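## Task

Place every battery into the bin labelled A, but not the AAA battery. All other objects stay on the table. No item may stick out over any bin wall, and every bin must end up resting flat on the table. Items count as placed only if they stay put without the robot holding them. Finish by opening the grippers and pulling the arms away.

## Robot and tools

ROBOT AND FRAME. Two arms, left_arm and right_arm, each ending in a two-finger gripper. One shared frame: origin on the table surface midway between the arms, +x out across the table, +z up, left_arm on the +y side. The words left and right are arm names, not image sides. The state line 'left_arm: ... | right_arm: ...' gives each gripper's end_effector_position (metres) and end_effector_quat_wxyz; the printed position can be off, more so when an arm is stretched far.

GRIPPER GEOMETRY. Fingers point along the gripper's own +z and open and close along its own y. The reported position is the spot between the pads when shut. Fingertips stick out about 33 mm past it when closed, 9 mm when fully open, and move about 24 mm outward while closing, so keep that margin above the table.

THE ROW. Every command is a row of exactly 18 numbers, each between -1 and 1, always for both arms: left dx, dy, dz, rx, ry, rz, gripper position, force_limit, speed, then the same nine for the right arm. The first six per arm are an offset, not a pose: expressed in that gripper's own axes and counted from its pose in the latest result that shows it (before any such result in the scene, and in the second or later call within one reply, from where it is when the action begins). 1.0 equals 0.6 m of travel or 180 degrees; rx, ry, rz form one rotation vector. All rows of one action share that same base, they do not add up. Zero offsets pull the arm back to the base pose rather than holding. To keep an arm still, send in the first call of a reply the offset back to where it should be, then zeros in later calls. Each control step the commanded pose is clipped to 70 mm and 16 degrees from the measured one.

GRIPPER NUMBERS are absolute settings. position: +1 fully open (140 mm), about -0.8 pads touching, -1 closes until blocked. force_limit: -1 about 14 N, 0 about 60 N, +1 about 107 N (for parts up to 40 mm). speed: -1 about 30 mm/s, 0 about 140, +1 about 250. A 0 is a real command, so to leave a gripper alone resend its previous three numbers. To grasp, send -1 and confirm object_status 2. To squeeze harder while at status 2, raise force_limit and change position from -1 to -0.98 (or back).

TOOLS.
execute_actions {actions, pictures}: actions holds zero or one item. Empty list: just reports state with pictures. An action item: rows (1 to 15 rows of 18) plus steps (4 to 15, default 15, each 1/30 s); one row per step, last row repeated. A wait item: only steps (up to 300), counted from the previous result, reply time included. An action's result arrives 4 steps early; those steps run while you reply. pictures true adds images.
move {target, speed}: target is one 18-number row with offsets as above; the arms travel in straight lines toward it, finishing together, 0.5 to 10 s (stopped at 10 s if longer). speed in m/s, 0.002 to 0.5, default 0.25; turning up to twice that in rad/s. Finger numbers are applied at the start. Paths ignore obstacles and the other arm; grippers lag and can overshoot speed near full reach. Result adds a 'move:' line: ending (done, off_target, moving, held, fault) and limits (paced = pose clipped; held = some steps blocked, after which the arm may rush), and each gripper's remaining distance. Pictures included.
wait {seconds}: 0 to 10, sends nothing new.
zoom_image {camera, region}: camera one of cam_head_left, cam_head_right, cam_high, cam_low (672x504), cam_left_wrist, cam_right_wrist (504x504); region [x0, y0, x1, y1] in pixels, top-left origin, at most 504 by 504.
finished_scene {scene}: ends scene 1 or 2 for good and reports success.

RESULT LINES. object_status: 0 moving, 1 blocked while opening, 2 blocked while closing (holding), 3 reached target or pads met (thin items may still be held). position_measured is in counts: 3 open, 230 pads together, not linear. 'Hand target' shows where the controller now drives each gripper (only when nothing is pending). 'pose unreachable' means the clearance check altered or blocked that arm's command; HELD marks affected steps. MOTOR HOT warns of heating from holding loads; OVER-TEMPERATURE FAULT means brakes are on until it cools.

LIMITS AND DANGERS. Joint ranges (rad): waist -3.491 to 3.491, shoulder -3.140 to 3.140, elbow -1.187 to 4.328, forearm roll -3.316 to 3.316, wrist pitch -3.140 to 3.140, wrist roll -3.927 to 3.927; elbows never fully straighten. Load limits: waist, shoulder, elbow 142 N m; forearm roll, wrist pitch, wrist roll 35.6 N m, held weight included. Reaching a load limit, or 150 N of external force, freezes that arm for 10 s and drops the rest of the call. Arms are stiff: aiming even slightly past a firm contact can fault, and faster approaches hit harder. Keep the arms from colliding. Never knock or place anything off the table; avoid drops, slips, slams and shoving. Expect occasional tugs on held parts or nudges to loose ones, so recheck before release.

Each tool is called after "Request:" in YAML: its name, and indented under it one key for each argument.

## Session

Request:
execute_actions:
  actions: []

Scene clock: 0.00 s of 4800.00 s.
left_arm: end_effector_position=(+0.5661, +0.2557, +0.1464) position_measured=3 object_status=3 end_effector_quat_wxyz=(-0.164, -0.343, +0.924, +0.042) | right_arm: end_effector_position=(+0.5732, -0.2749, +0.3425) position_measured=3 object_status=3 end_effector_quat_wxyz=(-0.581, +0.692, -0.427, +0.017)
Joint positions: left_arm=[ 0.144  0.515  0.375  0.004 -1.772 -0.954] | right_arm=[-0.146  0.119  0.092 -1.235 -1.287  0.977]
Joint velocities: left_arm=[ 0.     0.001  0.    -0.    -0.    -0.   ] | right_arm=[-0.     0.001 -0.    -0.     0.    -0.002]
Hand target (left_arm): +0.566, +0.256, +0.146; -0.164, -0.343, +0.924, +0.042
Hand target (right_arm): +0.573, -0.275, +0.342; -0.581, +0.692, -0.427, +0.017

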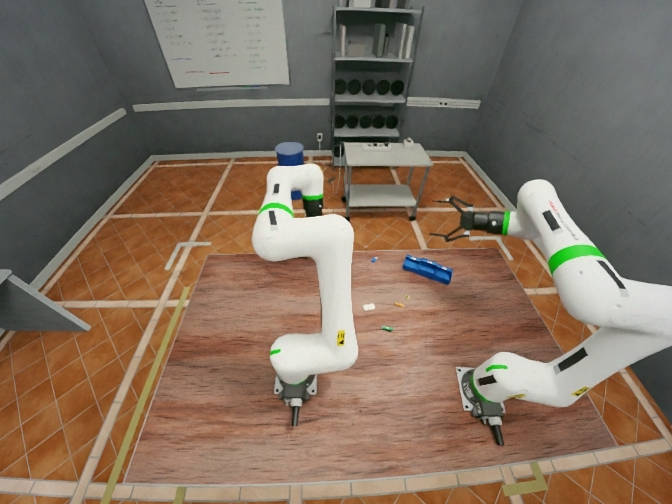

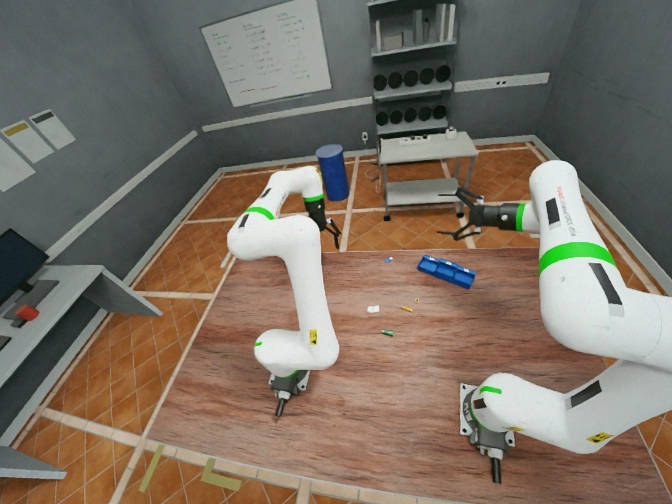

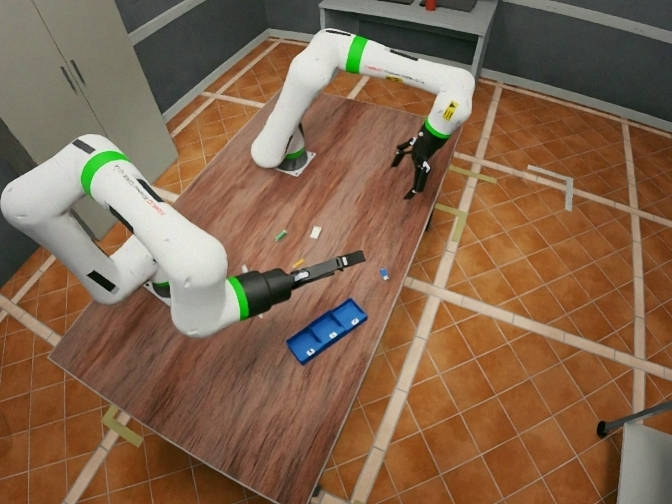

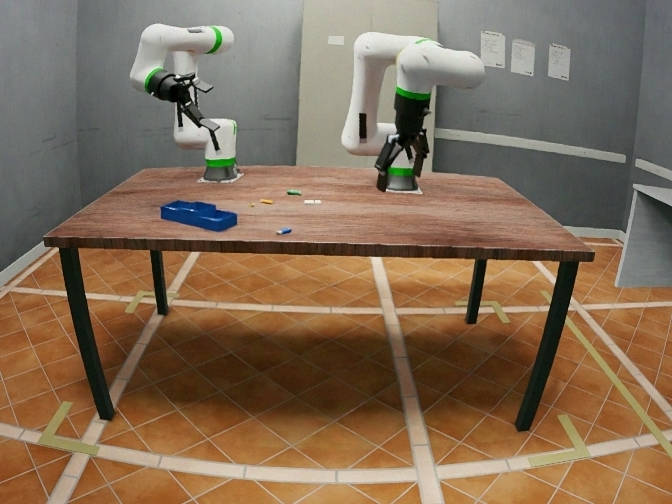

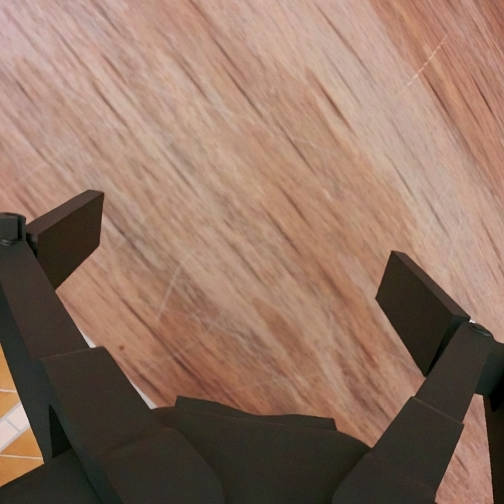

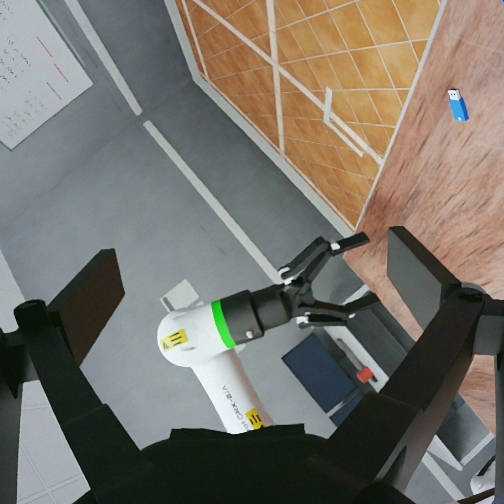

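Request:
zoom_image:
  camera: "cam_head_left"
  region: [340, 230, 480, 350]

Region (340, 230, 480, 350) of cam_head_left's 672x504 image, scaled by 3.600, with more detail than that image has; it fills the top 432 rows of this view, and the rest is white.

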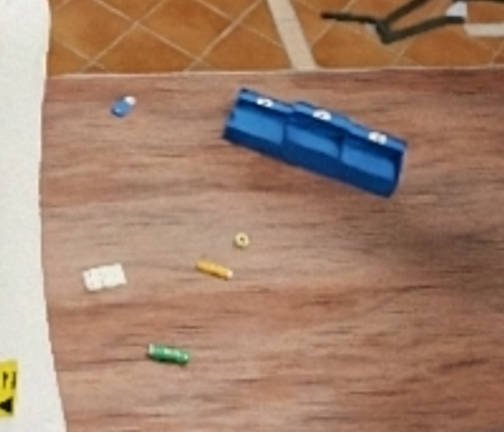

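Request:
move:
  target: [0.65,0,0,0,0,0,1,0,0,0,0,0,0,0,0,1,0,0]

Scene clock: 2.23 s of 4800.00 s.
left_arm: end_effector_position=(+0.2902, +0.0029, +0.2536) position_measured=3 object_status=3 end_effector_quat_wxyz=(-0.163, -0.343, +0.924, +0.042) | right_arm: end_effector_position=(+0.5732, -0.2749, +0.3425) position_measured=3 object_status=3 end_effector_quat_wxyz=(-0.581, +0.692, -0.427, +0.017)
Joint positions: left_arm=[-0.413  0.088  0.025  0.185 -1.792 -0.382] | right_arm=[-0.146  0.119  0.092 -1.235 -1.287  0.977]
Joint velocities: left_arm=[ 0.001  0.003  0.001  0.    -0.     0.001] | right_arm=[ 0.001 -0.001  0.001  0.     0.    -0.   ]
Hand target (left_arm): +0.290, +0.003, +0.254; -0.163, -0.343, +0.924, +0.042
Hand target (right_arm): +0.573, -0.275, +0.342; -0.581, +0.692, -0.427, +0.017
Off the commanded pose (left_arm): 0.001 m, 0 deg.
Off the commanded pose (right_arm): 0.000 m, 0 deg.
Kept back: nothing.
move: done

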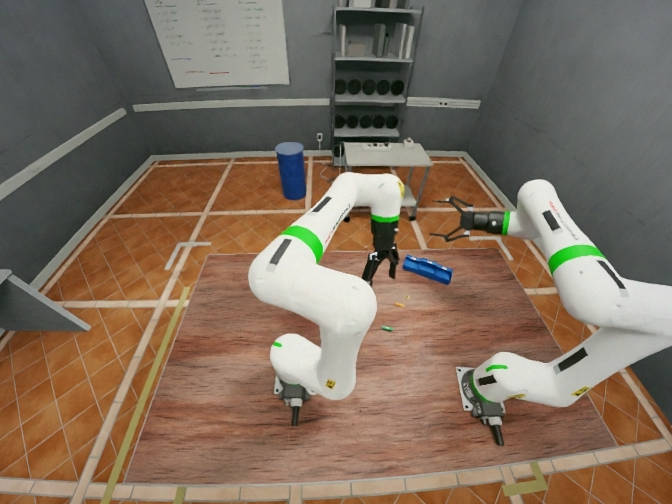

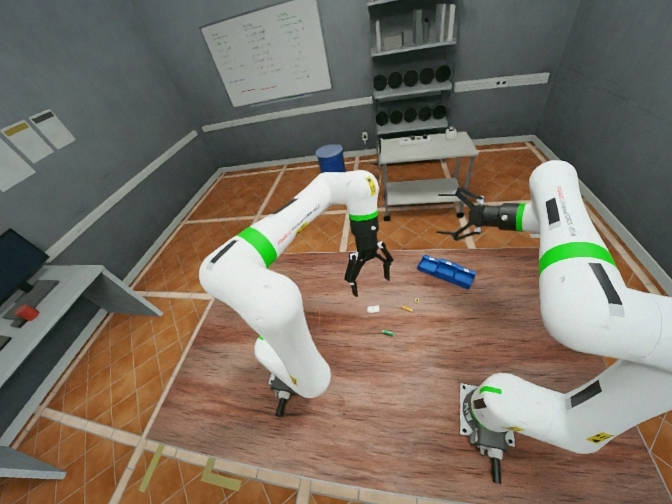

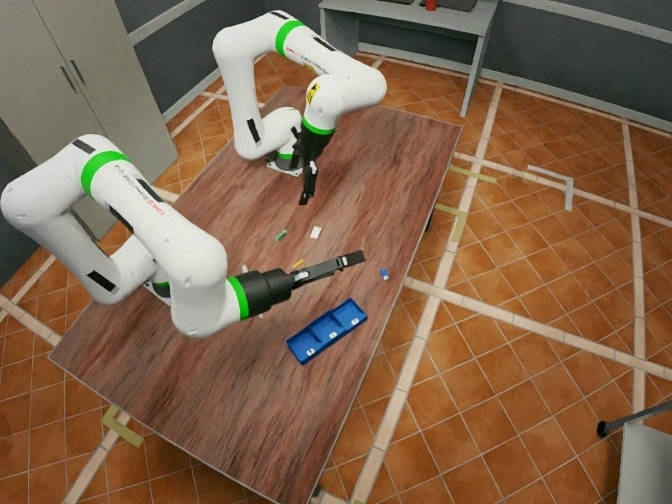

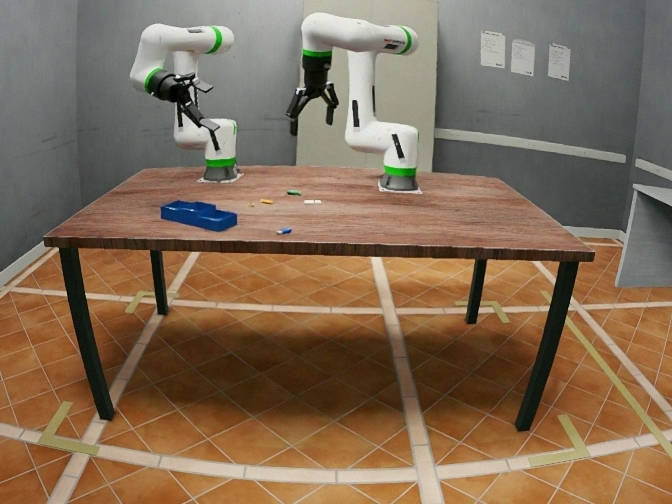

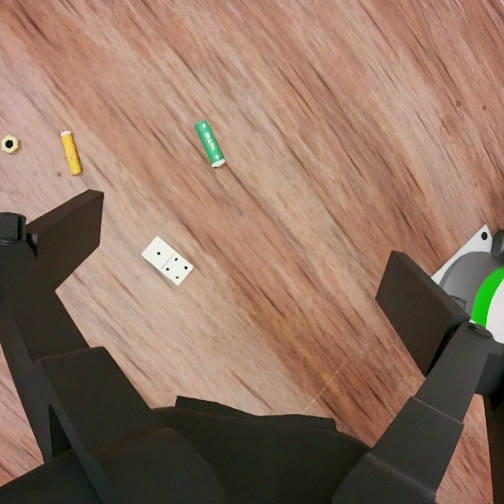

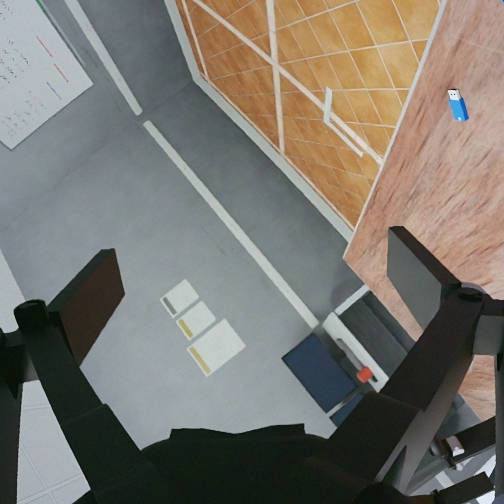

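Request:
move:
  target: [0,0,0.3,0,0,0,1,0,0,0,0,0,0,0,0,1,0,0]

Scene clock: 3.60 s of 4800.00 s.
left_arm: end_effector_position=(+0.2304, -0.0039, +0.0840) position_measured=3 object_status=3 end_effector_quat_wxyz=(-0.163, -0.342, +0.924, +0.041) | right_arm: end_effector_position=(+0.5732, -0.2749, +0.3425) position_measured=3 object_status=3 end_effector_quat_wxyz=(-0.581, +0.692, -0.427, +0.017)
Joint positions: left_arm=[-0.492  0.081 -0.395  0.206 -1.373 -0.388] | right_arm=[-0.146  0.119  0.092 -1.235 -1.287  0.977]
Joint velocities: left_arm=[-0.001  0.    -0.    -0.     0.001 -0.   ] | right_arm=[ 0.003  0.     0.    -0.    -0.     0.   ]
Hand target (left_arm): +0.230, -0.004, +0.084; -0.163, -0.342, +0.924, +0.041
Hand target (right_arm): +0.573, -0.275, +0.342; -0.581, +0.692, -0.427, +0.017
Off the commanded pose (left_arm): 0.001 m, 0 deg.
Off the commanded pose (right_arm): 0.000 m, 0 deg.
Kept back: nothing.
move: done

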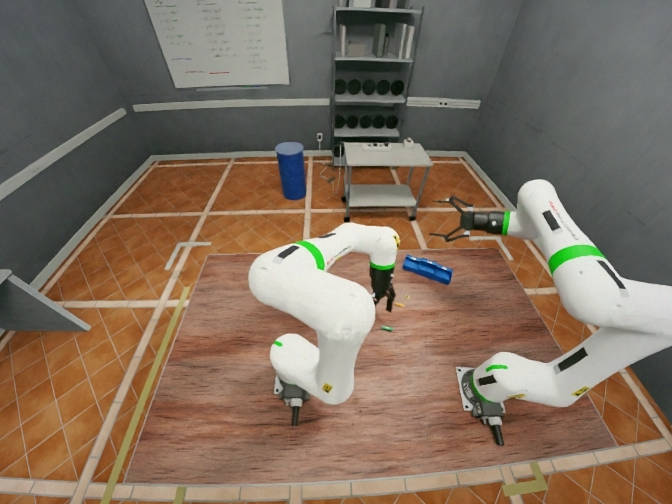

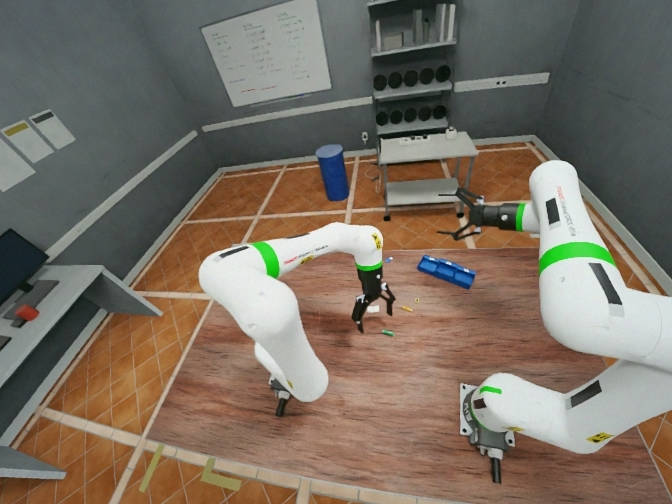

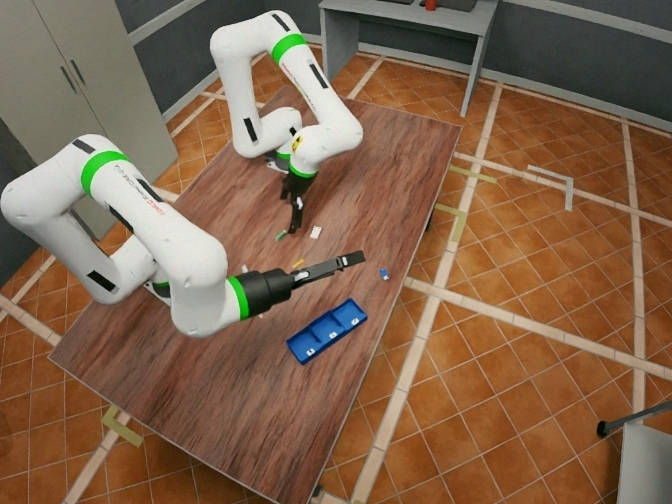

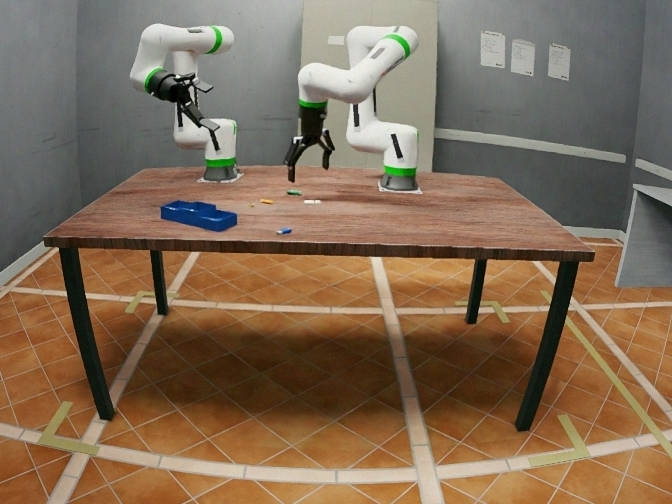

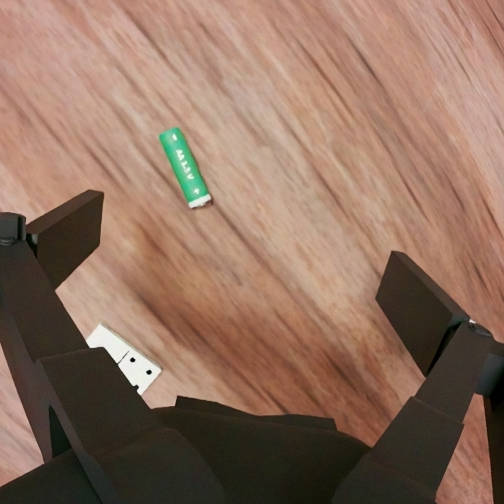

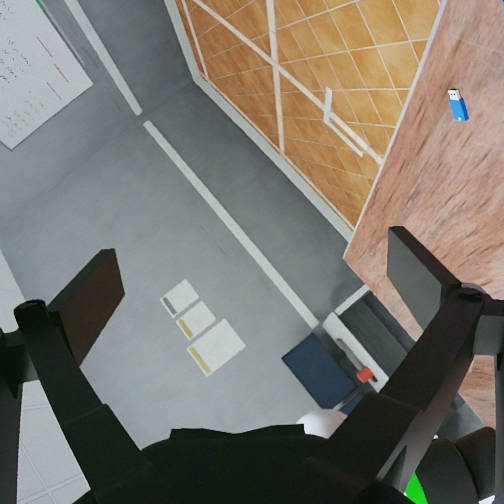

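Request:
zoom_image:
  camera: "cam_left_wrist"
  region: [130, 110, 250, 230]

Region (130, 110, 250, 230) of cam_left_wrist's 504x504 image, scaled by 4.200, with more detail than that image has.

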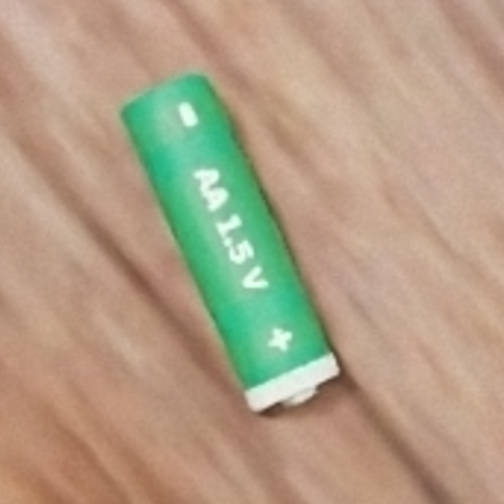

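Request:
move:
  target: [0.03,0.04,0.1,0,0,0,1,0,0,0,0,0,0,0,0,1,0,0]

Scene clock: 4.60 s of 4800.00 s.
left_arm: end_effector_position=(+0.1828, +0.0003, +0.0370) position_measured=3 object_status=3 end_effector_quat_wxyz=(-0.163, -0.342, +0.924, +0.041) | right_arm: end_effector_position=(+0.5732, -0.2749, +0.3425) position_measured=3 object_status=3 end_effector_quat_wxyz=(-0.581, +0.692, -0.427, +0.017)
Joint positions: left_arm=[-0.548  0.055 -0.553  0.23  -1.234 -0.37 ] | right_arm=[-0.146  0.119  0.092 -1.235 -1.287  0.977]
Joint velocities: left_arm=[ 0.001  0.001 -0.001  0.     0.     0.   ] | right_arm=[-0.001  0.     0.002  0.    -0.    -0.   ]
Hand target (left_arm): +0.183, +0.000, +0.037; -0.163, -0.342, +0.924, +0.041
Hand target (right_arm): +0.573, -0.275, +0.342; -0.581, +0.692, -0.427, +0.017
Off the commanded pose (left_arm): 0.000 m, 0 deg.
Off the commanded pose (right_arm): 0.000 m, 0 deg.
Kept back: nothing.
move: done

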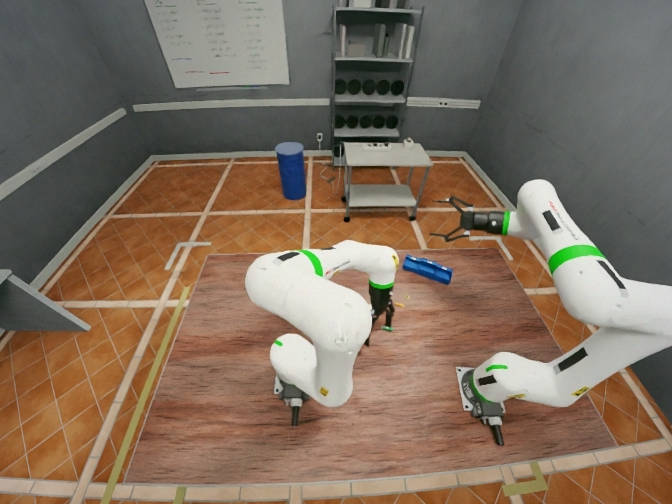

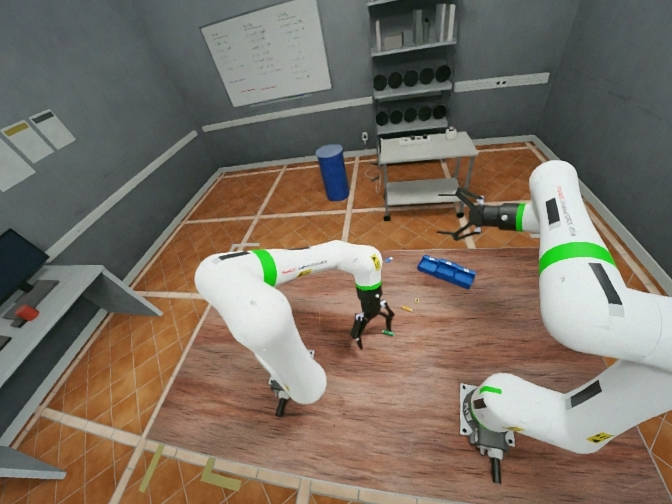

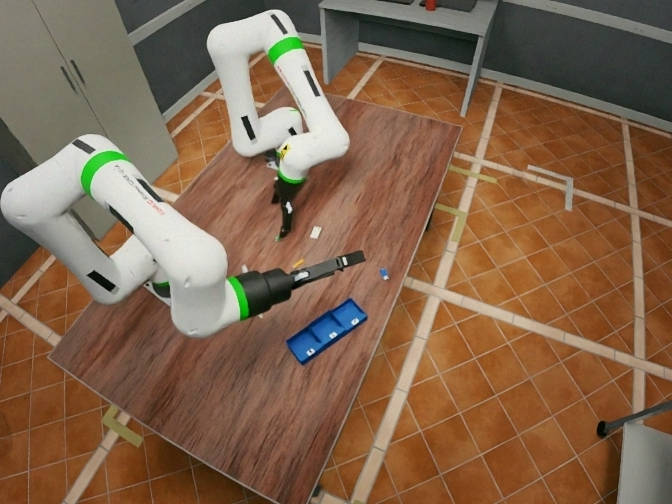

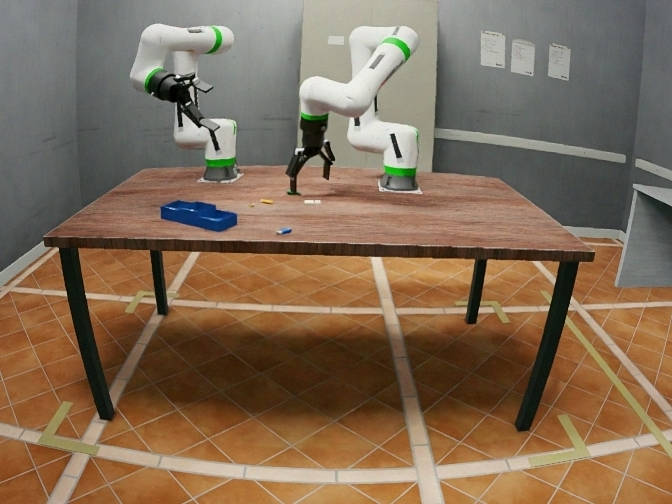

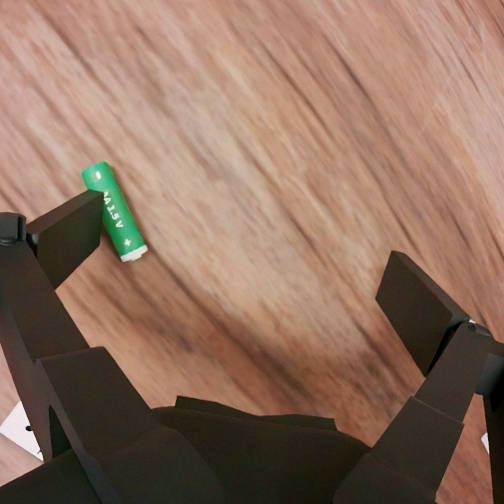

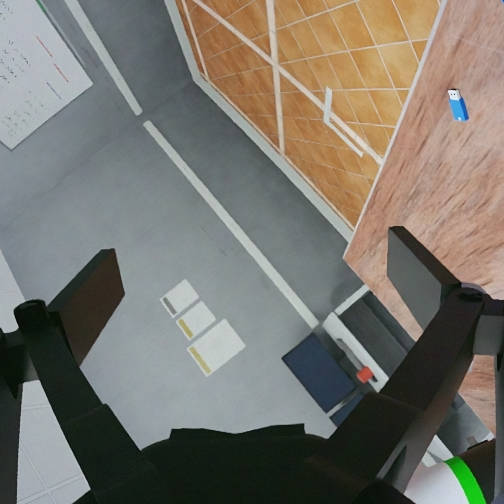

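Wrong y sign.

Request:
move:
  target: [0,-0.11,0.04,0,0,0,1,0,0,0,0,0,0,0,0,1,0,0]

Request:
move:
  target: [0,0,0,0,0,0,-1,0,0,0,0,0,0,0,0,1,0,0]

Scene clock: 15.17 s of 4800.00 s.
left_arm: end_effector_position=(+0.1925, -0.0165, +0.0262) position_measured=3 object_status=3 end_effector_quat_wxyz=(-0.166, -0.342, +0.924, +0.044) | right_arm: end_effector_position=(+0.5732, -0.2749, +0.3425) position_measured=3 object_status=3 end_effector_quat_wxyz=(-0.581, +0.692, -0.427, +0.017)
Joint positions: left_arm=[-0.568  0.124 -0.51   0.239 -1.212 -0.36 ] | right_arm=[-0.146  0.119  0.092 -1.235 -1.287  0.977]
Joint velocities: left_arm=[ 0.002  0.002  0.    -0.     0.    -0.   ] | right_arm=[ 0.002 -0.     0.    -0.    -0.     0.002]
Hand target (left_arm): +0.192, -0.017, +0.026; -0.166, -0.342, +0.924, +0.044
Hand target (right_arm): +0.573, -0.275, +0.342; -0.581, +0.692, -0.427, +0.017
Off the commanded pose (left_arm): 0.048 m, 0 deg.
Off the commanded pose (right_arm): 0.000 m, 0 deg.
FORCE FAULT: contact force on the left arm reached its limit, and that arm stopped for 10 seconds. The contact can be on any part of that arm, not only on its tool. That arm's remaining commands of this call were not run. That arm holds still and accepts commands again. Move the arm away from the contact; if what it grips holds it there, let go first. Pushing or pulling that hard again can fault the arm again.
Kept back: nothing.
move: fault (left_arm)

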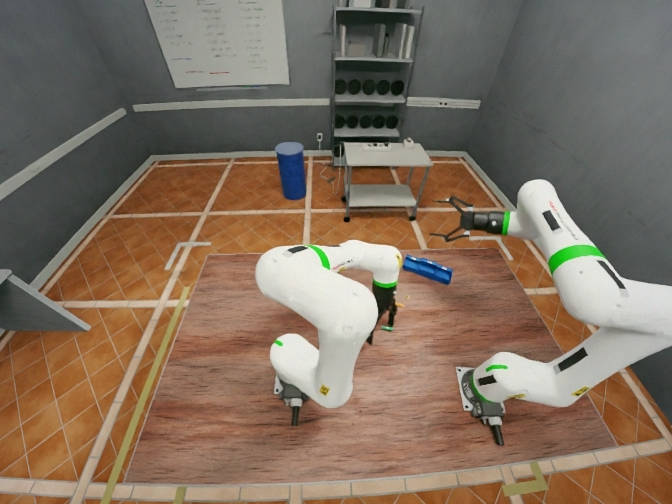

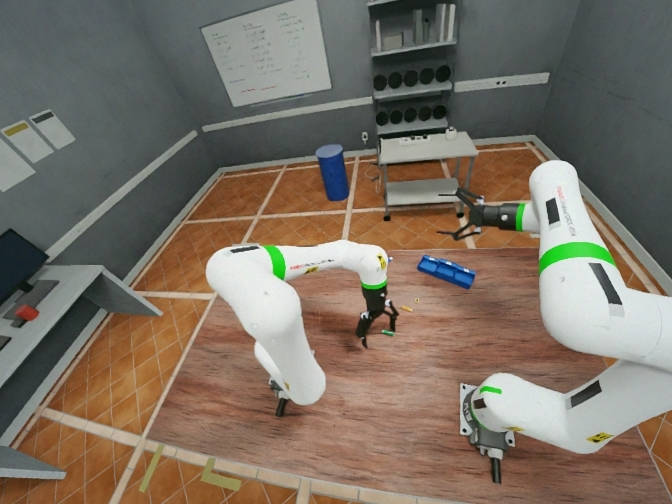

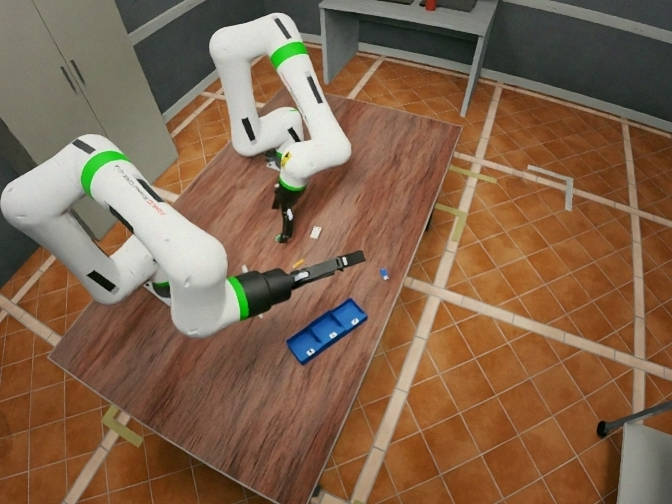

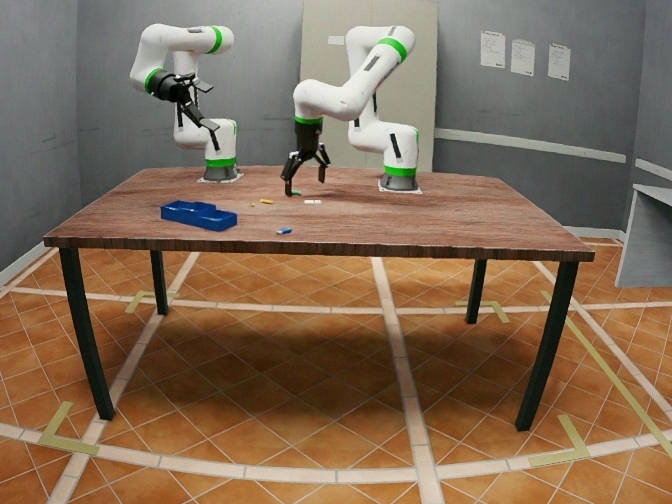

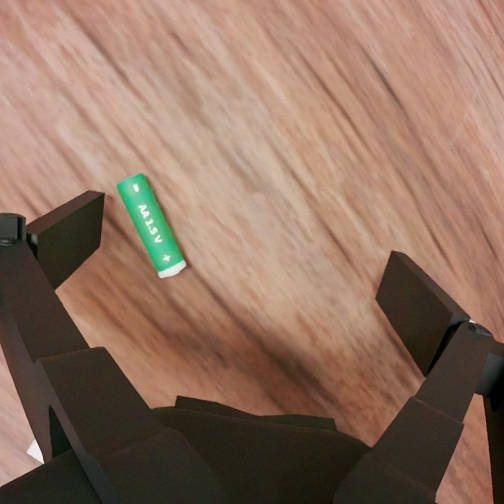

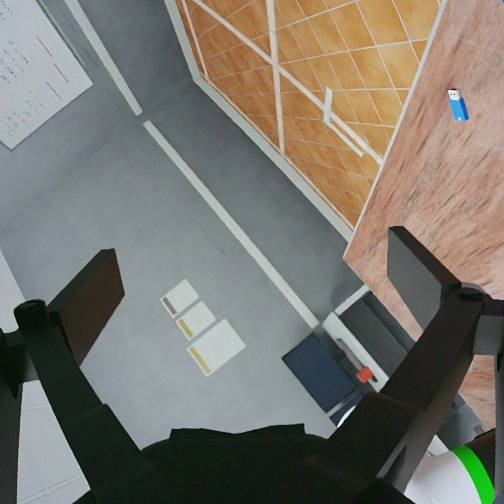

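not run: a fault stop came before this call.

Table is higher than expected; lift slightly.

Request:
move:
  target: [0,-0.08,-0.03,0,0,0,1,0,0,0,0,0,0,0,0,1,0,0]

Request:
move:
  target: [0,0,0,0,0,0,-1,0,0,0,0,0,0,0,0,1,0,0]

Scene clock: 16.17 s of 4800.00 s.
left_arm: end_effector_position=(+0.2283, -0.0525, +0.0339) position_measured=3 object_status=3 end_effector_quat_wxyz=(-0.166, -0.342, +0.924, +0.044) | right_arm: end_effector_position=(+0.5732, -0.2749, +0.3425) position_measured=3 object_status=3 end_effector_quat_wxyz=(-0.581, +0.692, -0.427, +0.017)
Joint positions: left_arm=[-0.587  0.231 -0.362  0.241 -1.248 -0.334] | right_arm=[-0.146  0.119  0.092 -1.235 -1.287  0.977]
Joint velocities: left_arm=[ 0.001  0.003  0.    -0.004 -0.     0.   ] | right_arm=[-0.003  0.    -0.001  0.     0.     0.001]
Hand target (left_arm): +0.228, -0.052, +0.034; -0.166, -0.342, +0.924, +0.044
Hand target (right_arm): +0.573, -0.275, +0.342; -0.581, +0.692, -0.427, +0.017
Off the commanded pose (left_arm): 0.000 m, 0 deg.
Off the commanded pose (right_arm): 0.000 m, 0 deg.
Kept back: nothing.
move: done

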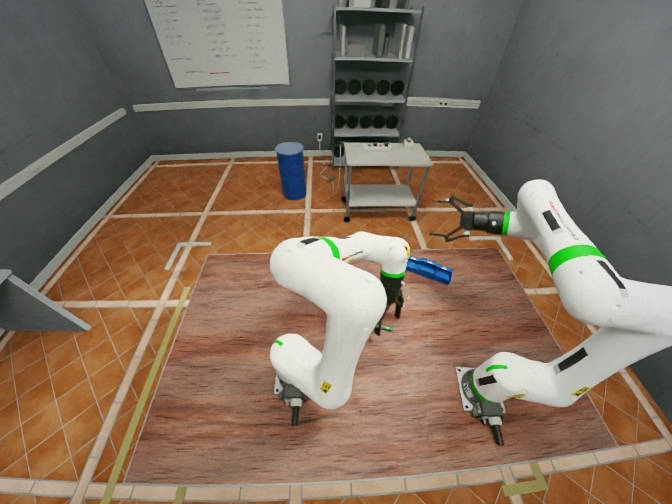

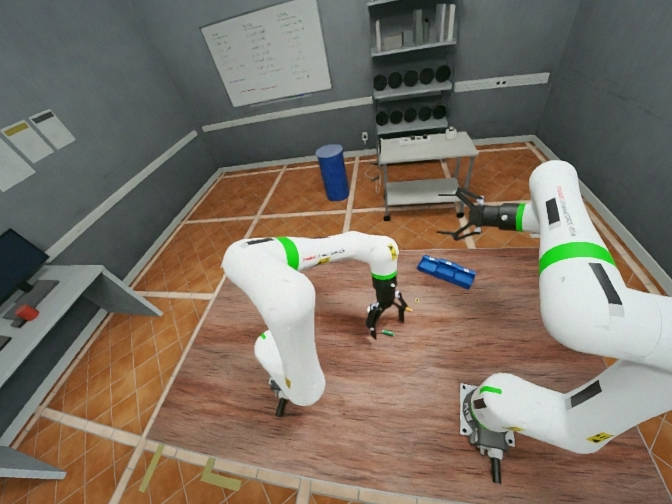

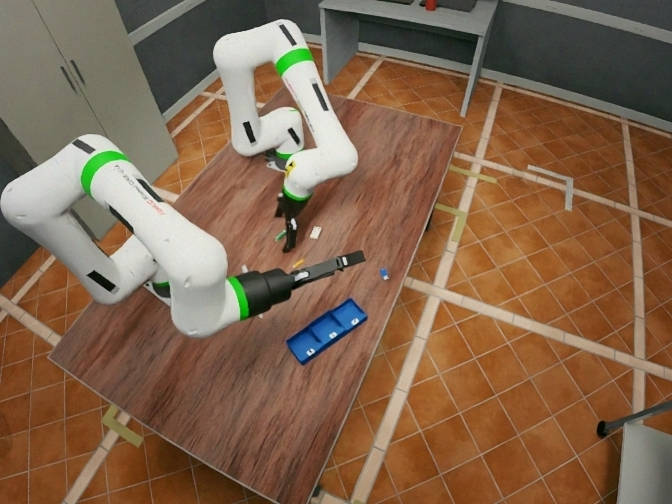

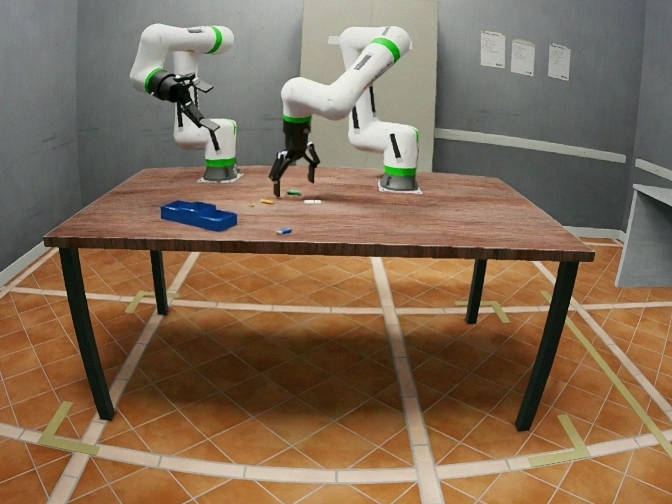

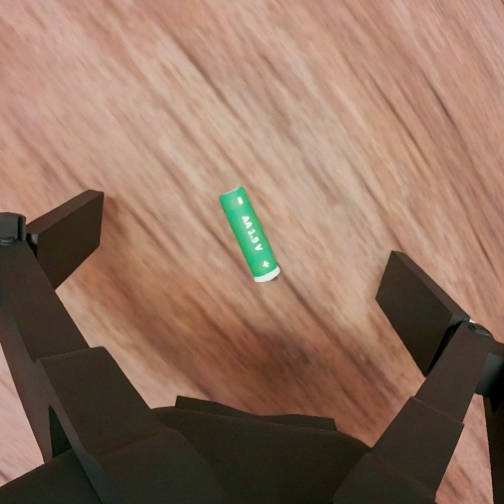

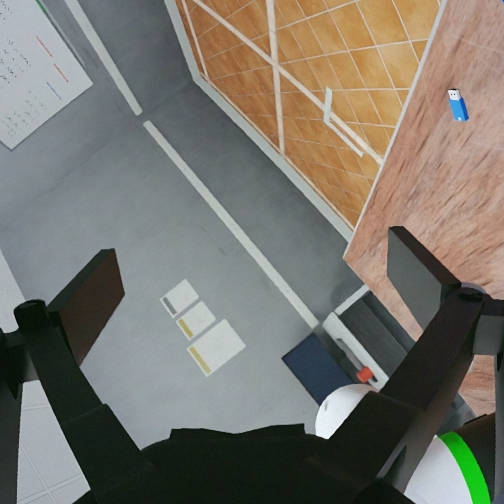

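Scene clock: 26.67 s of 4800.00 s.
left_arm: end_effector_position=(+0.2367, -0.0636, +0.0376) position_measured=215 object_status=2 end_effector_quat_wxyz=(-0.163, -0.346, +0.924, +0.028) | right_arm: end_effector_position=(+0.5732, -0.2749, +0.3425) position_measured=3 object_status=3 end_effector_quat_wxyz=(-0.581, +0.692, -0.427, +0.017)
Joint positions: left_arm=[-0.586  0.229 -0.355  0.257 -1.228 -0.334] | right_arm=[-0.146  0.119  0.092 -1.235 -1.287  0.977]
Joint velocities: left_arm=[ 0.001 -0.    -0.     0.    -0.    -0.   ] | right_arm=[ 0.001  0.    -0.001 -0.    -0.    -0.001]
Hand target (left_arm): +0.237, -0.063, +0.038; -0.163, -0.346, +0.924, +0.029
Hand target (right_arm): +0.573, -0.275, +0.342; -0.581, +0.692, -0.427, +0.017
Off the commanded pose (left_arm): 0.014 m, 2 deg.
Off the commanded pose (right_arm): 0.000 m, 0 deg.
FORCE FAULT: contact force on the left arm reached its limit, and that arm stopped for 10 seconds. The contact can be on any part of that arm, not only on its tool. That arm's remaining commands of this call were not run. That arm holds still and accepts commands again. Move the arm away from the contact; if what it grips holds it there, let go first. Pushing or pulling that hard again can fault the arm again.
Kept back: nothing.
move: fault (left_arm)

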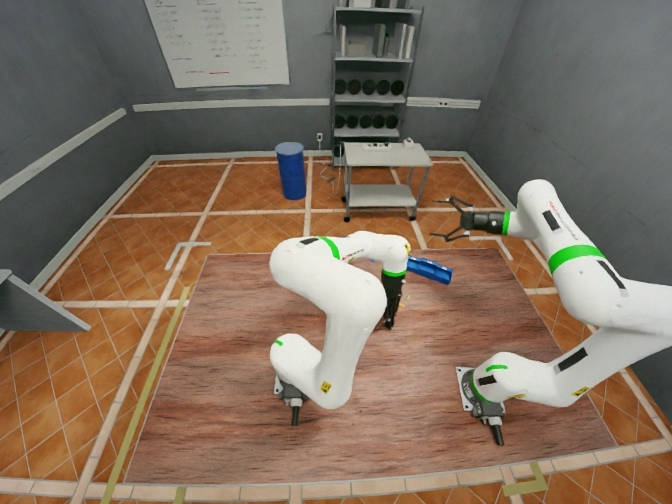

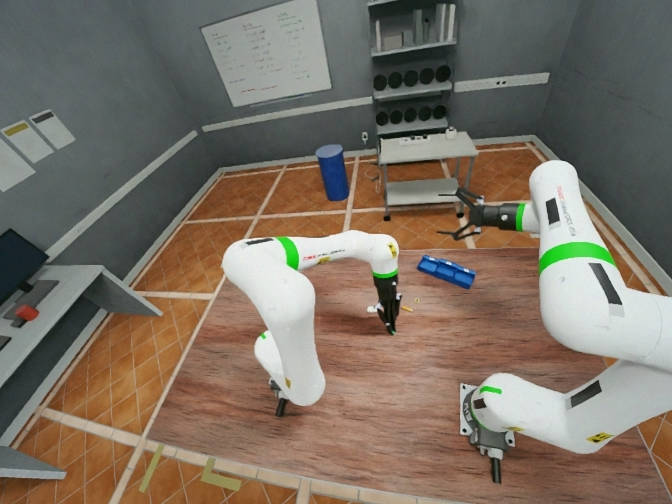

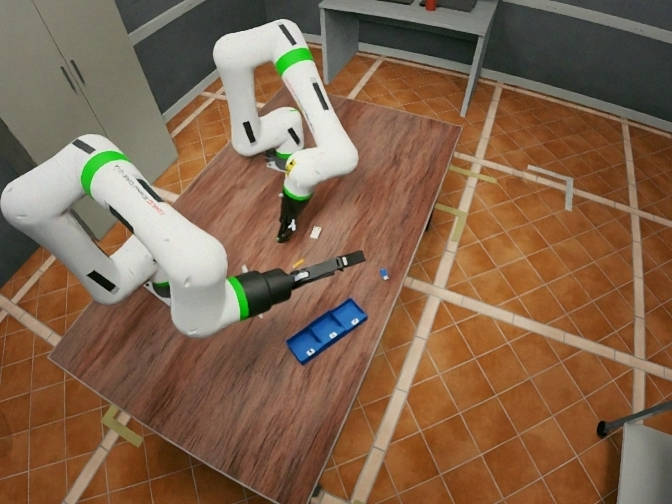

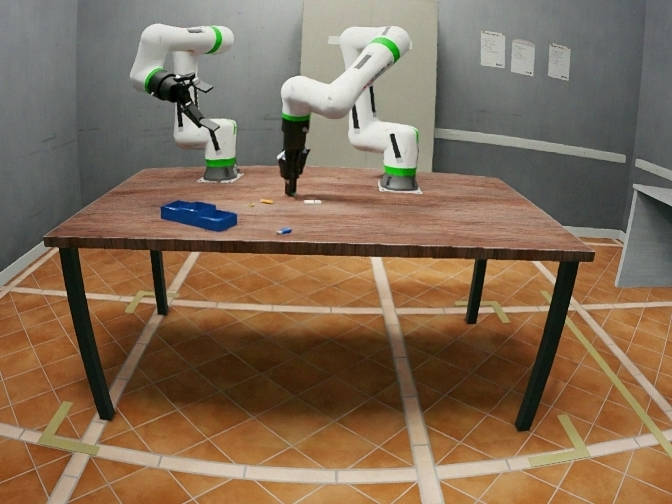

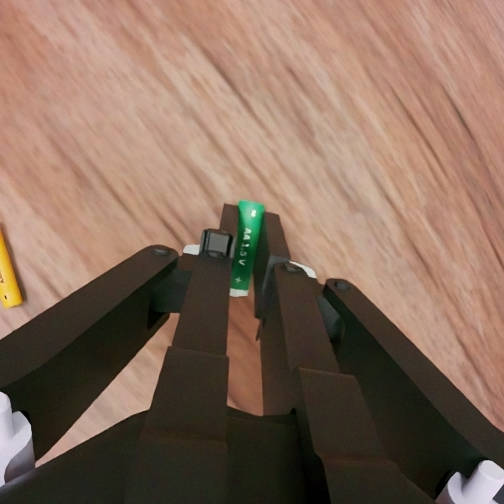

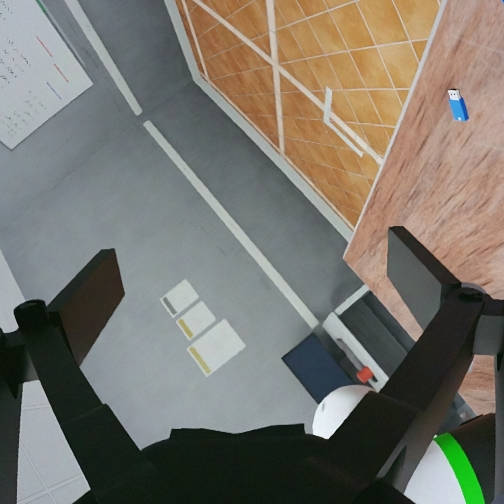

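Request:
move:
  target: [-0.22,-0.38,-0.35,0,0,0,-1,0,0,0,0,0,0,0,0,1,0,0]

Scene clock: 28.83 s of 4800.00 s.
left_arm: end_effector_position=(+0.5418, -0.1371, +0.1614) position_measured=215 object_status=2 end_effector_quat_wxyz=(-0.163, -0.347, +0.923, +0.028) | right_arm: end_effector_position=(+0.5732, -0.2749, +0.3425) position_measured=3 object_status=3 end_effector_quat_wxyz=(-0.581, +0.692, -0.427, +0.017)
Joint positions: left_arm=[-0.423  0.902  0.975  0.213 -1.903 -0.336] | right_arm=[-0.146  0.119  0.092 -1.235 -1.287  0.977]
Joint velocities: left_arm=[-0.001  0.008  0.013 -0.001 -0.008  0.002] | right_arm=[-0.001 -0.     0.001 -0.     0.    -0.   ]
Hand target (left_arm): +0.542, -0.137, +0.161; -0.163, -0.347, +0.923, +0.028
Hand target (right_arm): +0.573, -0.275, +0.342; -0.581, +0.692, -0.427, +0.017
Off the commanded pose (left_arm): 0.002 m, 0 deg.
Off the commanded pose (right_arm): 0.000 m, 0 deg.
Kept back: nothing.
move: done

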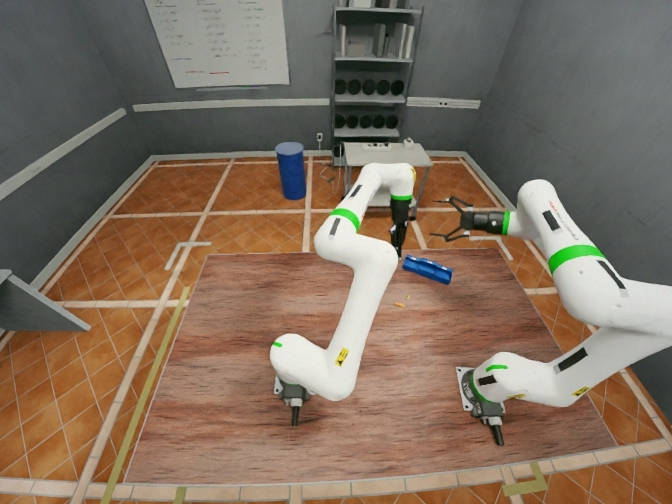

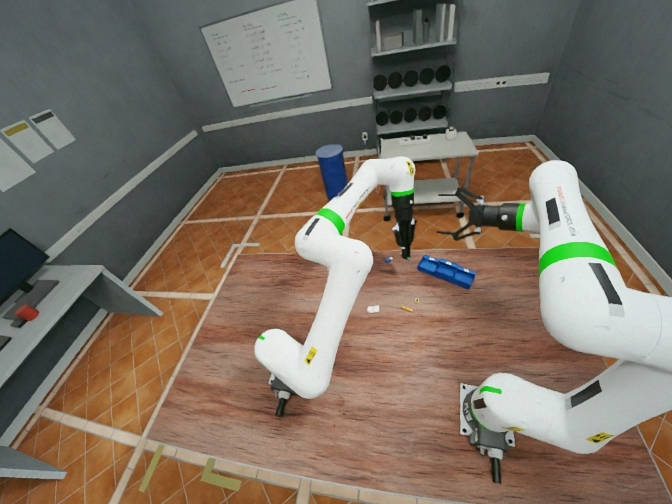

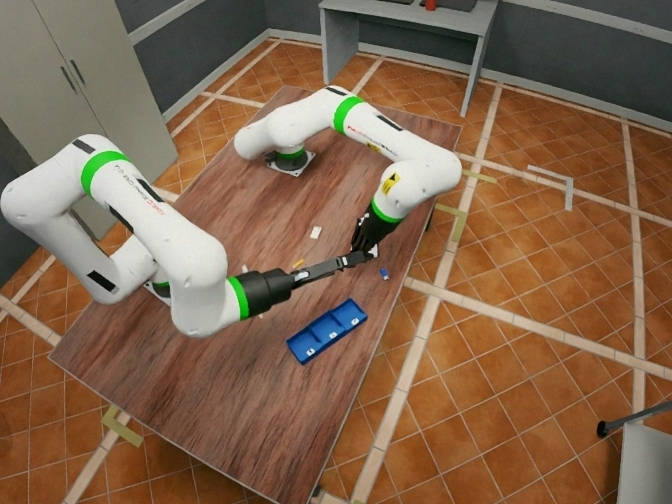

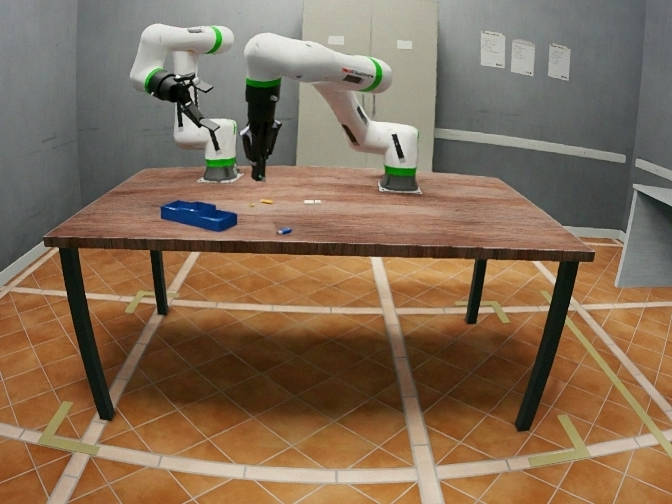

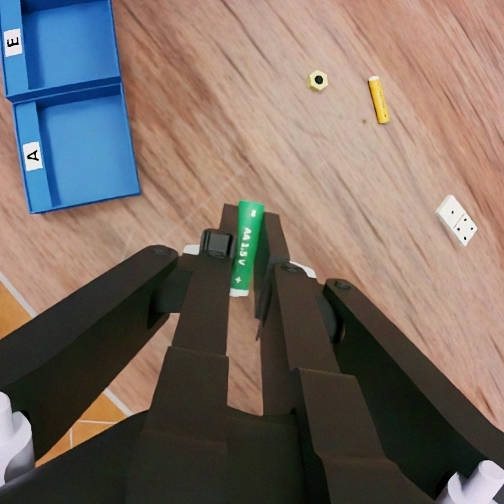

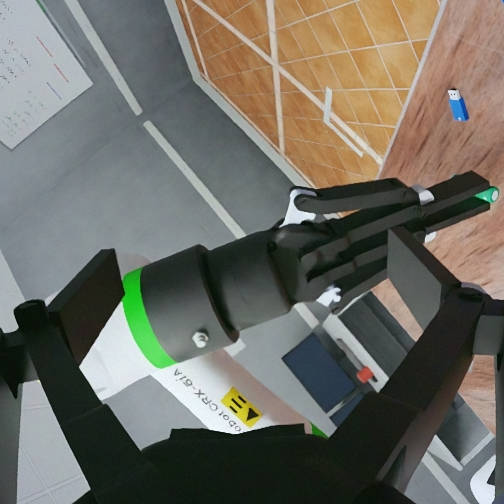

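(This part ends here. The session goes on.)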